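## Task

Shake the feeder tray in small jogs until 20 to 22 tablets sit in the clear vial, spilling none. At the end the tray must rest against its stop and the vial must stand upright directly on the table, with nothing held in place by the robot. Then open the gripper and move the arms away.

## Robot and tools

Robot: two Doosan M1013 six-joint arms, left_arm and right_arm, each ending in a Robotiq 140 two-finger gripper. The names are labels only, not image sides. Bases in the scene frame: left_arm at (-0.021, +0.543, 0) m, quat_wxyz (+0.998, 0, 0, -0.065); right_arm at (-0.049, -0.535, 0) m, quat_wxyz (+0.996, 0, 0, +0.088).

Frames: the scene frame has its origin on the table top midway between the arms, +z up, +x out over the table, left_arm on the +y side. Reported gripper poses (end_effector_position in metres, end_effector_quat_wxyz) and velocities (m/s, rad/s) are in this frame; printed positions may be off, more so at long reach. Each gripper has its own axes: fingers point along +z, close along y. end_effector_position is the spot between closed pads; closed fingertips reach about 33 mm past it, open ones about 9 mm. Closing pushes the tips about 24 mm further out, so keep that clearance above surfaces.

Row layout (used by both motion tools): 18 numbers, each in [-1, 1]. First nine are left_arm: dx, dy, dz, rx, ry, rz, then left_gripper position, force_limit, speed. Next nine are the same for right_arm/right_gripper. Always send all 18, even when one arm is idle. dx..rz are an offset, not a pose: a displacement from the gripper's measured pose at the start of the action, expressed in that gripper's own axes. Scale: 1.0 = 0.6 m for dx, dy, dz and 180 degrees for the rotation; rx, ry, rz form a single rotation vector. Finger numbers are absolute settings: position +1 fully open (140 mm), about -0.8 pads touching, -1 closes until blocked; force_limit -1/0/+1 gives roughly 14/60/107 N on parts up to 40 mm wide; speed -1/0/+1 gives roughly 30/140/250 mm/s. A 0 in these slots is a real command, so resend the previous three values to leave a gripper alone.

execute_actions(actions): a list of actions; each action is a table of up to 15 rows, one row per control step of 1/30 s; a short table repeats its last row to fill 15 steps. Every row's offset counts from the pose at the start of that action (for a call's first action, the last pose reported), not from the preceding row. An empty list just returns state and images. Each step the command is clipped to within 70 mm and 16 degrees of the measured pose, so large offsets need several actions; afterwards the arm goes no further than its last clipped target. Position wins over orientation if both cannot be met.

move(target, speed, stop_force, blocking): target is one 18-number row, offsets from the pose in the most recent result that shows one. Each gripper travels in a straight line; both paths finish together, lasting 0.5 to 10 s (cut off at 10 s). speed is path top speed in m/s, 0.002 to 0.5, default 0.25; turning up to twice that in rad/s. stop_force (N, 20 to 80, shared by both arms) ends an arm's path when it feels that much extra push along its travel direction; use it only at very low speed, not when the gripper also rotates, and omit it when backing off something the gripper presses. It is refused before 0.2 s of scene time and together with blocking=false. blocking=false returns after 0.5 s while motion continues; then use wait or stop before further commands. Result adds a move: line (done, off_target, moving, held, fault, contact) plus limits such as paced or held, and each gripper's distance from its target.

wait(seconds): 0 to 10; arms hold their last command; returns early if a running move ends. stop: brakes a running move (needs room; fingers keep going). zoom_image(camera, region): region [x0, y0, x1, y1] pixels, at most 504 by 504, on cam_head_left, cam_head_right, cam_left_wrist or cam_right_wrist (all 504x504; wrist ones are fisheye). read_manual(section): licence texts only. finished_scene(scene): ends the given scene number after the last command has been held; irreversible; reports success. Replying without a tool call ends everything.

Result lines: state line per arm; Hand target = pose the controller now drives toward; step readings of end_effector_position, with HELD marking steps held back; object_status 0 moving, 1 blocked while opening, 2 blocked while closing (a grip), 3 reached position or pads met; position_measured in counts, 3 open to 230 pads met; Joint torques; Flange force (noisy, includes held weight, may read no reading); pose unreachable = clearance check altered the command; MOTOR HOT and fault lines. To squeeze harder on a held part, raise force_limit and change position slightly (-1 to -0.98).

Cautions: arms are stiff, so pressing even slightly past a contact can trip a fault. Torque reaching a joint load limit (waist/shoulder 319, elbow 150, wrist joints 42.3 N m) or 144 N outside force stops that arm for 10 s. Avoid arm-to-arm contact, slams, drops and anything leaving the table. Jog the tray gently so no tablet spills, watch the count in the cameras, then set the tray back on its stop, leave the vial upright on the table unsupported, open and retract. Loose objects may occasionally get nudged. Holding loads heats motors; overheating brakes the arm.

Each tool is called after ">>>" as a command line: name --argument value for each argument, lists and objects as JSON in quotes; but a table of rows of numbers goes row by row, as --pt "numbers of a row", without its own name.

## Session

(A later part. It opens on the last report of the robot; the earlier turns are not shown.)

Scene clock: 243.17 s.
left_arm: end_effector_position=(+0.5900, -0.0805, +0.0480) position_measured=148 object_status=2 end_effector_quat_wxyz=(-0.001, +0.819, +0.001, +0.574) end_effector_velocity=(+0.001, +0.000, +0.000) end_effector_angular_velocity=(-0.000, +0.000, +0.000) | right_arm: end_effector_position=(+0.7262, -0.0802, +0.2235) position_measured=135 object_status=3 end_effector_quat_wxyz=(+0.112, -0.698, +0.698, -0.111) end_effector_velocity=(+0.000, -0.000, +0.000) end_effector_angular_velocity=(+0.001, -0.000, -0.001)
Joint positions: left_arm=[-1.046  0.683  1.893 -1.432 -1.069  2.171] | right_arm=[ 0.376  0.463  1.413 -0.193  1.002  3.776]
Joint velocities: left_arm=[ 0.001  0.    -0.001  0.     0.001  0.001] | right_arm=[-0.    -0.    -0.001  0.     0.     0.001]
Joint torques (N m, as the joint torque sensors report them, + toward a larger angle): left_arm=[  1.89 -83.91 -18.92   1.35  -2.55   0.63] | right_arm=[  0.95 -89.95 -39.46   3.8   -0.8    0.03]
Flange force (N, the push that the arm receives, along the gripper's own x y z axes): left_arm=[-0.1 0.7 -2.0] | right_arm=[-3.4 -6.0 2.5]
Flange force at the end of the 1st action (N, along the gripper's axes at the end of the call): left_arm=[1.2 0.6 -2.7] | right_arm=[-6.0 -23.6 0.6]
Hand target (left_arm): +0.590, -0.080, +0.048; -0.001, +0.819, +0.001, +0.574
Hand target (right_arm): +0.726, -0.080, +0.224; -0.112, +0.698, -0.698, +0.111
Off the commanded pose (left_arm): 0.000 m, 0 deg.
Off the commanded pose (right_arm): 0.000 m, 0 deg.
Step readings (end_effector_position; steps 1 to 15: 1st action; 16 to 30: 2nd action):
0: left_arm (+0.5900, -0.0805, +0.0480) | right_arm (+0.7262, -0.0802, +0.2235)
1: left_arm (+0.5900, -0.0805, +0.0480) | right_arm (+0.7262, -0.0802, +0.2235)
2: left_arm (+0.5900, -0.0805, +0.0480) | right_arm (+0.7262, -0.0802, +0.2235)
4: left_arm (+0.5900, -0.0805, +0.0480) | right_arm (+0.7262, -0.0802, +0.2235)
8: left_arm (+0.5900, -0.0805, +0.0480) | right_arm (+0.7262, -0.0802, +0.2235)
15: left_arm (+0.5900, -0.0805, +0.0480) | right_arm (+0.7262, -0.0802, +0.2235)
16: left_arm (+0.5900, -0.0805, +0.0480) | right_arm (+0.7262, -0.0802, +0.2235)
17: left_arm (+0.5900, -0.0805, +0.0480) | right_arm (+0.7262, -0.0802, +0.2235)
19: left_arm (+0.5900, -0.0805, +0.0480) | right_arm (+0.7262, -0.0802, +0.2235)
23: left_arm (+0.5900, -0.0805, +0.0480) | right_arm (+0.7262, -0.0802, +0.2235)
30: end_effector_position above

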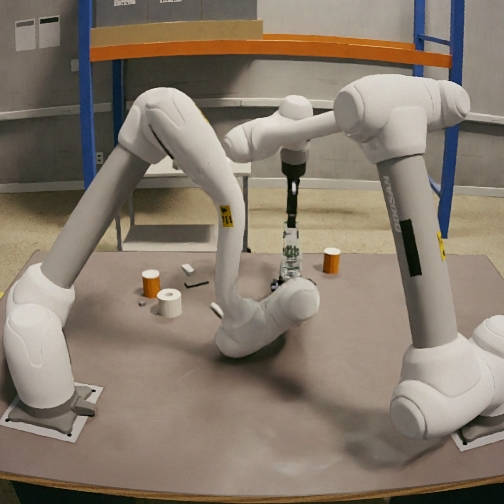

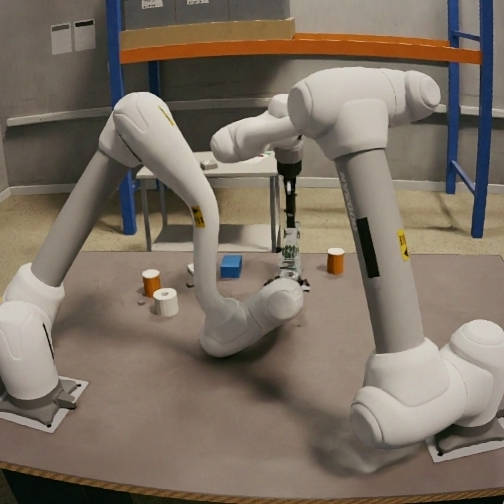

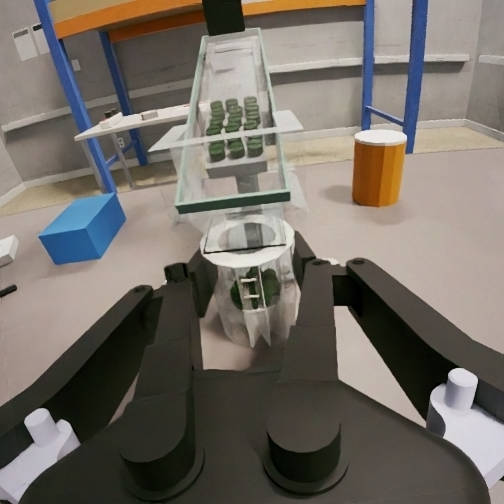

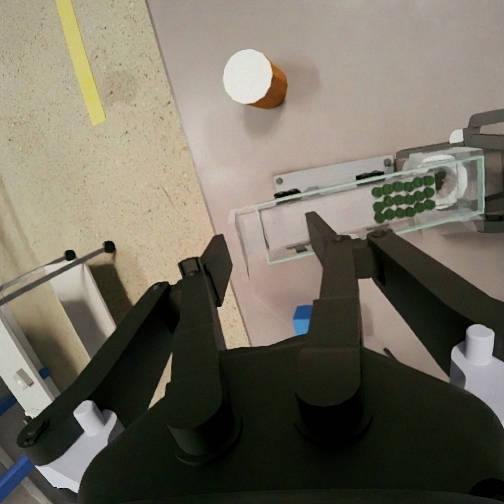

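>>> execute_actions --actions '[[[0,0,0,0,0,0,-1,-0.7,-0.6,0,0,0,0,0,0,-0.39,-0.8,-0.3]],[[0,0,0,0,0,0,-1,-0.7,-0.6,0,0,0,0,0,0,-0.05,-0.8,1]]]'

>>> zoom_image --camera "cam_right_wrist" --region '[315, 150, 475, 240]'

>>> zoom_image --camera "cam_left_wrist" --region '[150, 140, 350, 360]'

Scene clock: 253.23 s.
left_arm: end_effector_position=(+0.5900, -0.0805, +0.0480) position_measured=148 object_status=2 end_effector_quat_wxyz=(-0.001, +0.819, +0.001, +0.574) end_effector_velocity=(+0.001, +0.000, +0.000) end_effector_angular_velocity=(-0.001, -0.001, +0.002) | right_arm: end_effector_position=(+0.7262, -0.0802, +0.2235) position_measured=135 object_status=3 end_effector_quat_wxyz=(+0.112, -0.698, +0.698, -0.111) end_effector_velocity=(-0.001, +0.001, -0.001) end_effector_angular_velocity=(+0.001, +0.001, +0.000)
Joint positions: left_arm=[-1.046  0.683  1.893 -1.432 -1.069  2.171] | right_arm=[ 0.376  0.463  1.413 -0.193  1.002  3.776]
Joint velocities: left_arm=[ 0.001 -0.    -0.001 -0.    -0.    -0.   ] | right_arm=[ 0.001 -0.     0.001  0.001 -0.001  0.001]
Joint torques (N m, as the joint torque sensors report them, + toward a larger angle): left_arm=[  1.7  -84.27 -18.65   1.65  -2.41  -0.25] | right_arm=[  0.44 -87.98 -39.19   4.1   -0.65   0.31]
Flange force (N, the push that the arm receives, along the gripper's own x y z axes): left_arm=[1.1 2.7 -1.7] | right_arm=[-2.2 -4.1 1.0]
Flange force at the end of the 1st action (N, along the gripper's axes at the end of the call): left_arm=[6.8 -4.5 -1.6] | right_arm=[-1.9 -8.4 1.2]
Hand target (left_arm): +0.590, -0.080, +0.048; -0.001, +0.819, +0.001, +0.574
Hand target (right_arm): +0.726, -0.080, +0.224; -0.112, +0.698, -0.698, +0.111
Off the commanded pose (left_arm): 0.000 m, 0 deg.
Off the commanded pose (right_arm): 0.000 m, 0 deg.
Step readings (end_effector_position; steps 1 to 15: 1st action; 16 to 30: 2nd action):
0: left_arm (+0.5900, -0.0805, +0.0480) | right_arm (+0.7262, -0.0802, +0.2235)
1: left_arm (+0.5900, -0.0805, +0.0480) | right_arm (+0.7262, -0.0802, +0.2235)
2: left_arm (+0.5900, -0.0805, +0.0480) | right_arm (+0.7262, -0.0802, +0.2235)
4: left_arm (+0.5900, -0.0805, +0.0480) | right_arm (+0.7262, -0.0802, +0.2235)
8: left_arm (+0.5900, -0.0805, +0.0480) | right_arm (+0.7262, -0.0802, +0.2235)
15: left_arm (+0.5900, -0.0805, +0.0480) | right_arm (+0.7262, -0.0802, +0.2235)
16: left_arm (+0.5900, -0.0805, +0.0480) | right_arm (+0.7262, -0.0802, +0.2235)
17: left_arm (+0.5900, -0.0805, +0.0480) | right_arm (+0.7262, -0.0802, +0.2235)
19: left_arm (+0.5900, -0.0805, +0.0480) | right_arm (+0.7262, -0.0802, +0.2235)
23: left_arm (+0.5900, -0.0805, +0.0480) | right_arm (+0.7262, -0.0802, +0.2235)
30: end_effector_position above

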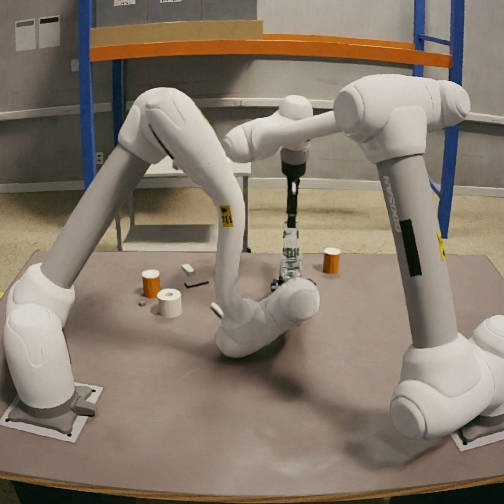

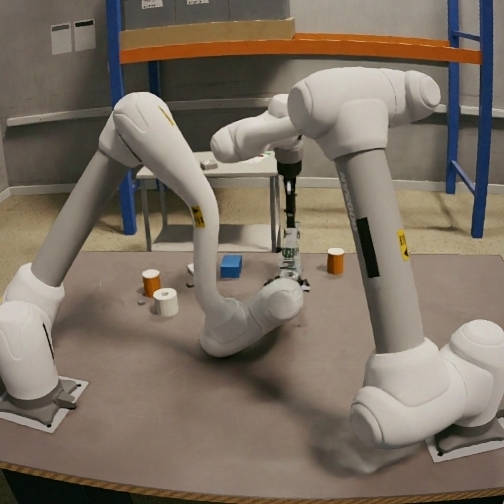

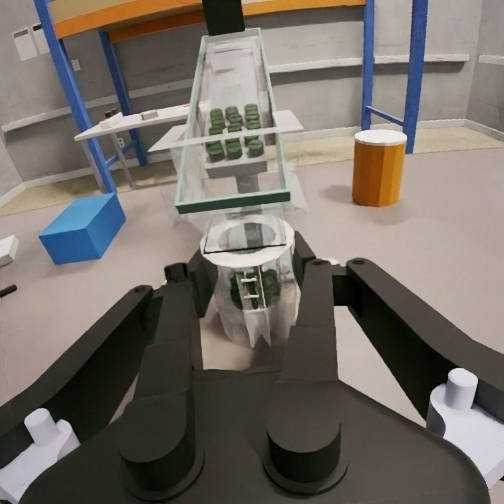

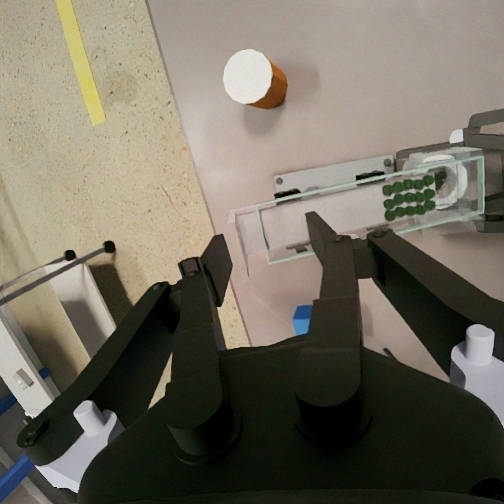

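Region (315, 150, 475, 240) of cam_right_wrist's 504x504 image, scaled by 3.150, with more detail than that image has; it fills the top 284 rows of this view, and the rest is white.

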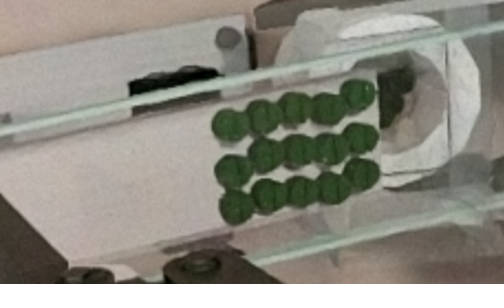

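Region (150, 140, 350, 360) of cam_left_wrist's 504x504 image, scaled by 2.291, with more detail than that image has; it fills the left 458 columns of this view, and the rest is white.

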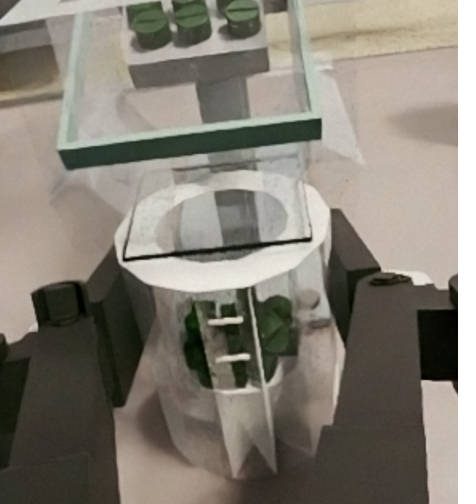

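>>> move --target '[0,0,0,0,0,0,0.3,-0.7,-0.5,0,0,-0.12,0,0,0,-0.05,-0.8,1]' --speed 0.15

>>> move --target '[-0.05,0,-0.25,0,0,0,0.3,-0.7,-0.5,0.2,0.05,-0.05,0,0,0,-0.05,-0.8,1]'

>>> zoom_image --camera "cam_left_wrist" --region '[150, 60, 350, 280]'

Scene clock: 258.17 s.
left_arm: end_effector_position=(+0.5900, -0.0805, +0.0480) position_measured=91 object_status=3 end_effector_quat_wxyz=(-0.001, +0.819, +0.001, +0.574) end_effector_velocity=(-0.000, -0.001, +0.000) end_effector_angular_velocity=(-0.001, -0.000, -0.001) | right_arm: end_effector_position=(+0.7038, -0.0802, +0.2920) position_measured=135 object_status=3 end_effector_quat_wxyz=(+0.112, -0.698, +0.698, -0.111) end_effector_velocity=(+0.001, -0.000, +0.000) end_effector_angular_velocity=(+0.001, -0.002, +0.000)
Joint positions: left_arm=[-1.046  0.683  1.893 -1.432 -1.069  2.171] | right_arm=[ 0.39   0.405  1.371 -0.186  1.101  3.77 ]
Joint velocities: left_arm=[-0.    -0.    -0.001  0.     0.     0.   ] | right_arm=[-0.001  0.    -0.    -0.    -0.002 -0.001]
Joint torques (N m, as the joint torque sensors report them, + toward a larger angle): left_arm=[  0.06 -85.95 -20.39   1.3   -2.4    0.34] | right_arm=[  0.02 -85.41 -40.48   4.07  -0.48   0.4 ]
Flange force (N, the push that the arm receives, along the gripper's own x y z axes): left_arm=[-1.9 -1.4 0.9] | right_arm=[-3.3 -6.0 1.8]
Hand target (left_arm): +0.590, -0.080, +0.048; -0.001, +0.819, +0.001, +0.574
Hand target (right_arm): +0.704, -0.080, +0.292; -0.112, +0.698, -0.698, +0.111
Off the commanded pose (left_arm): 0.000 m, 0 deg.
Off the commanded pose (right_arm): 0.000 m, 0 deg.
move: done

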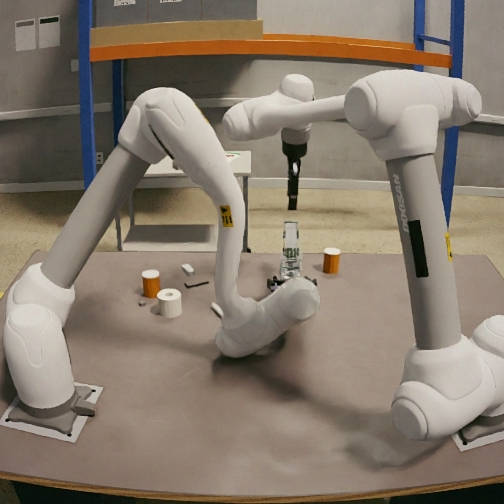

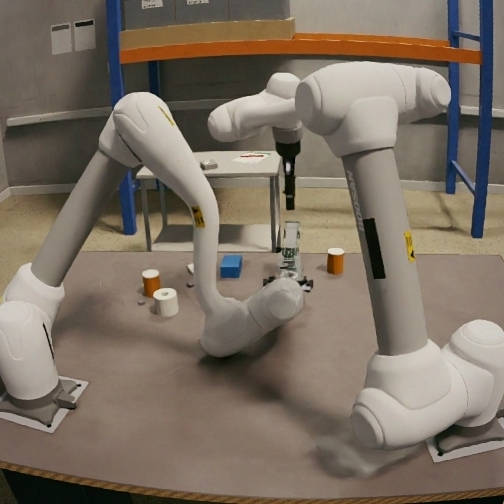

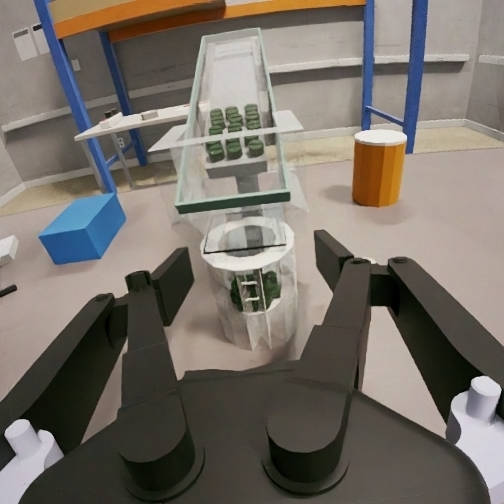

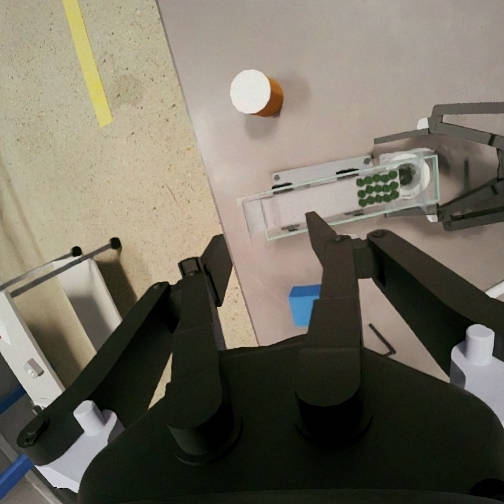

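Scene clock: 259.13 s.
left_arm: end_effector_position=(+0.4387, -0.0807, +0.0706) position_measured=91 object_status=3 end_effector_quat_wxyz=(-0.001, +0.819, +0.001, +0.574) end_effector_velocity=(+0.001, +0.001, -0.000) end_effector_angular_velocity=(+0.000, +0.001, +0.002) | right_arm: end_effector_position=(+0.6660, -0.2002, +0.3113) position_measured=135 object_status=3 end_effector_quat_wxyz=(+0.112, -0.698, +0.698, -0.111) end_effector_velocity=(+0.000, -0.000, -0.000) end_effector_angular_velocity=(-0.000, -0.000, +0.002)
Joint positions: left_arm=[-1.264  0.604  1.995 -1.61  -1.184  2.153] | right_arm=[ 0.274  0.247  1.552 -0.154  1.06   3.648]
Joint velocities: left_arm=[ 0.002 -0.     0.001 -0.     0.    -0.001] | right_arm=[-0.001  0.     0.001  0.    -0.001 -0.002]
Joint torques (N m, as the joint torque sensors report them, + toward a larger angle): left_arm=[  1.17 -73.8  -16.78   0.93  -1.98  -0.06] | right_arm=[  1.34 -69.02 -39.82   4.1   -0.98   0.19]
Flange force (N, the push that the arm receives, along the gripper's own x y z axes): left_arm=[4.4 0.0 -2.6] | right_arm=[-1.4 -6.9 0.9]
Hand target (left_arm): +0.439, -0.081, +0.071; -0.001, +0.819, +0.001, +0.574
Hand target (right_arm): +0.666, -0.200, +0.311; -0.112, +0.698, -0.698, +0.111
Off the commanded pose (left_arm): 0.000 m, 0 deg.
Off the commanded pose (right_arm): 0.000 m, 0 deg.
move: done

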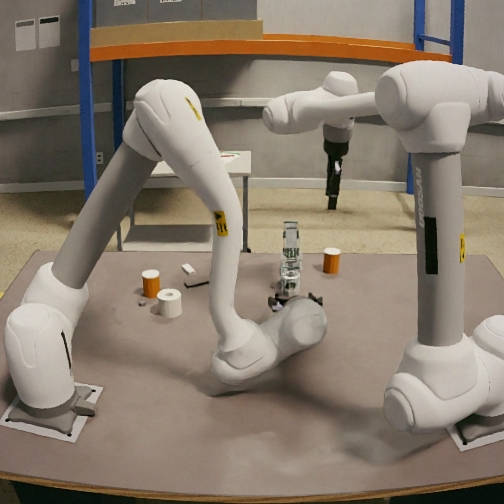

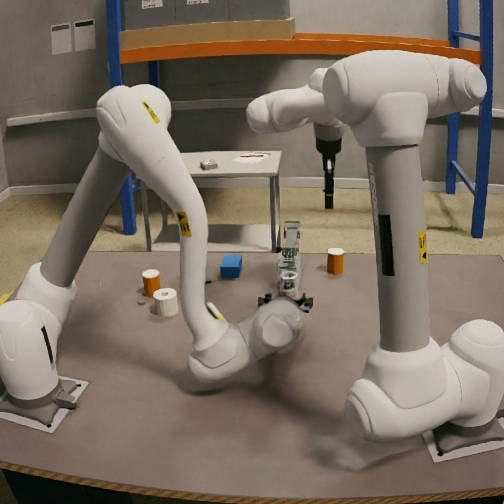

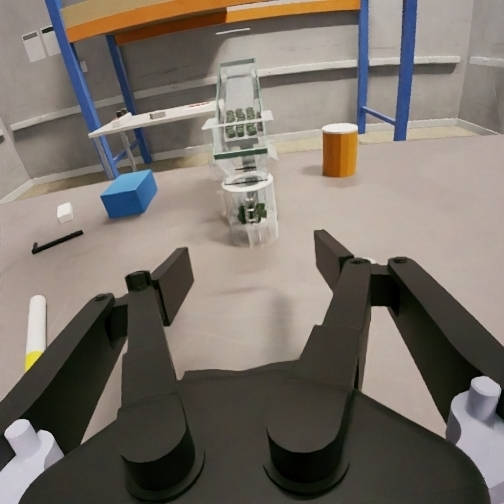

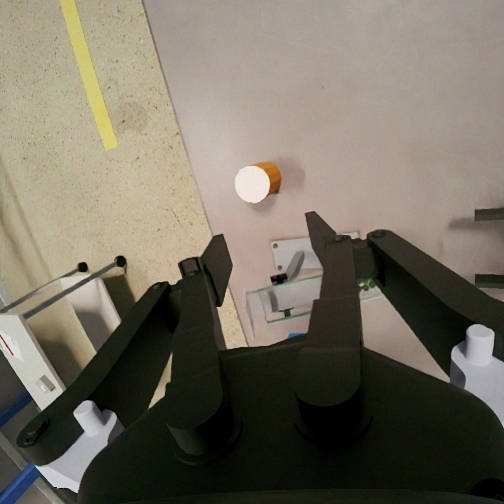

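Region (150, 60, 350, 280) of cam_left_wrist's 504x504 image, scaled by 2.291, with more detail than that image has; it fills the left 458 columns of this view, and the rest is white.

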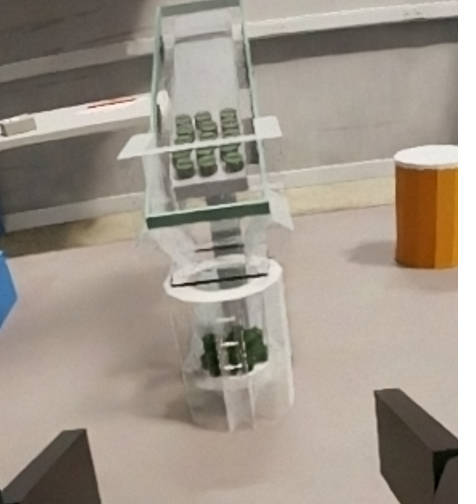

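>>> finished_scene --scene 1

The scene is finished: the task was done.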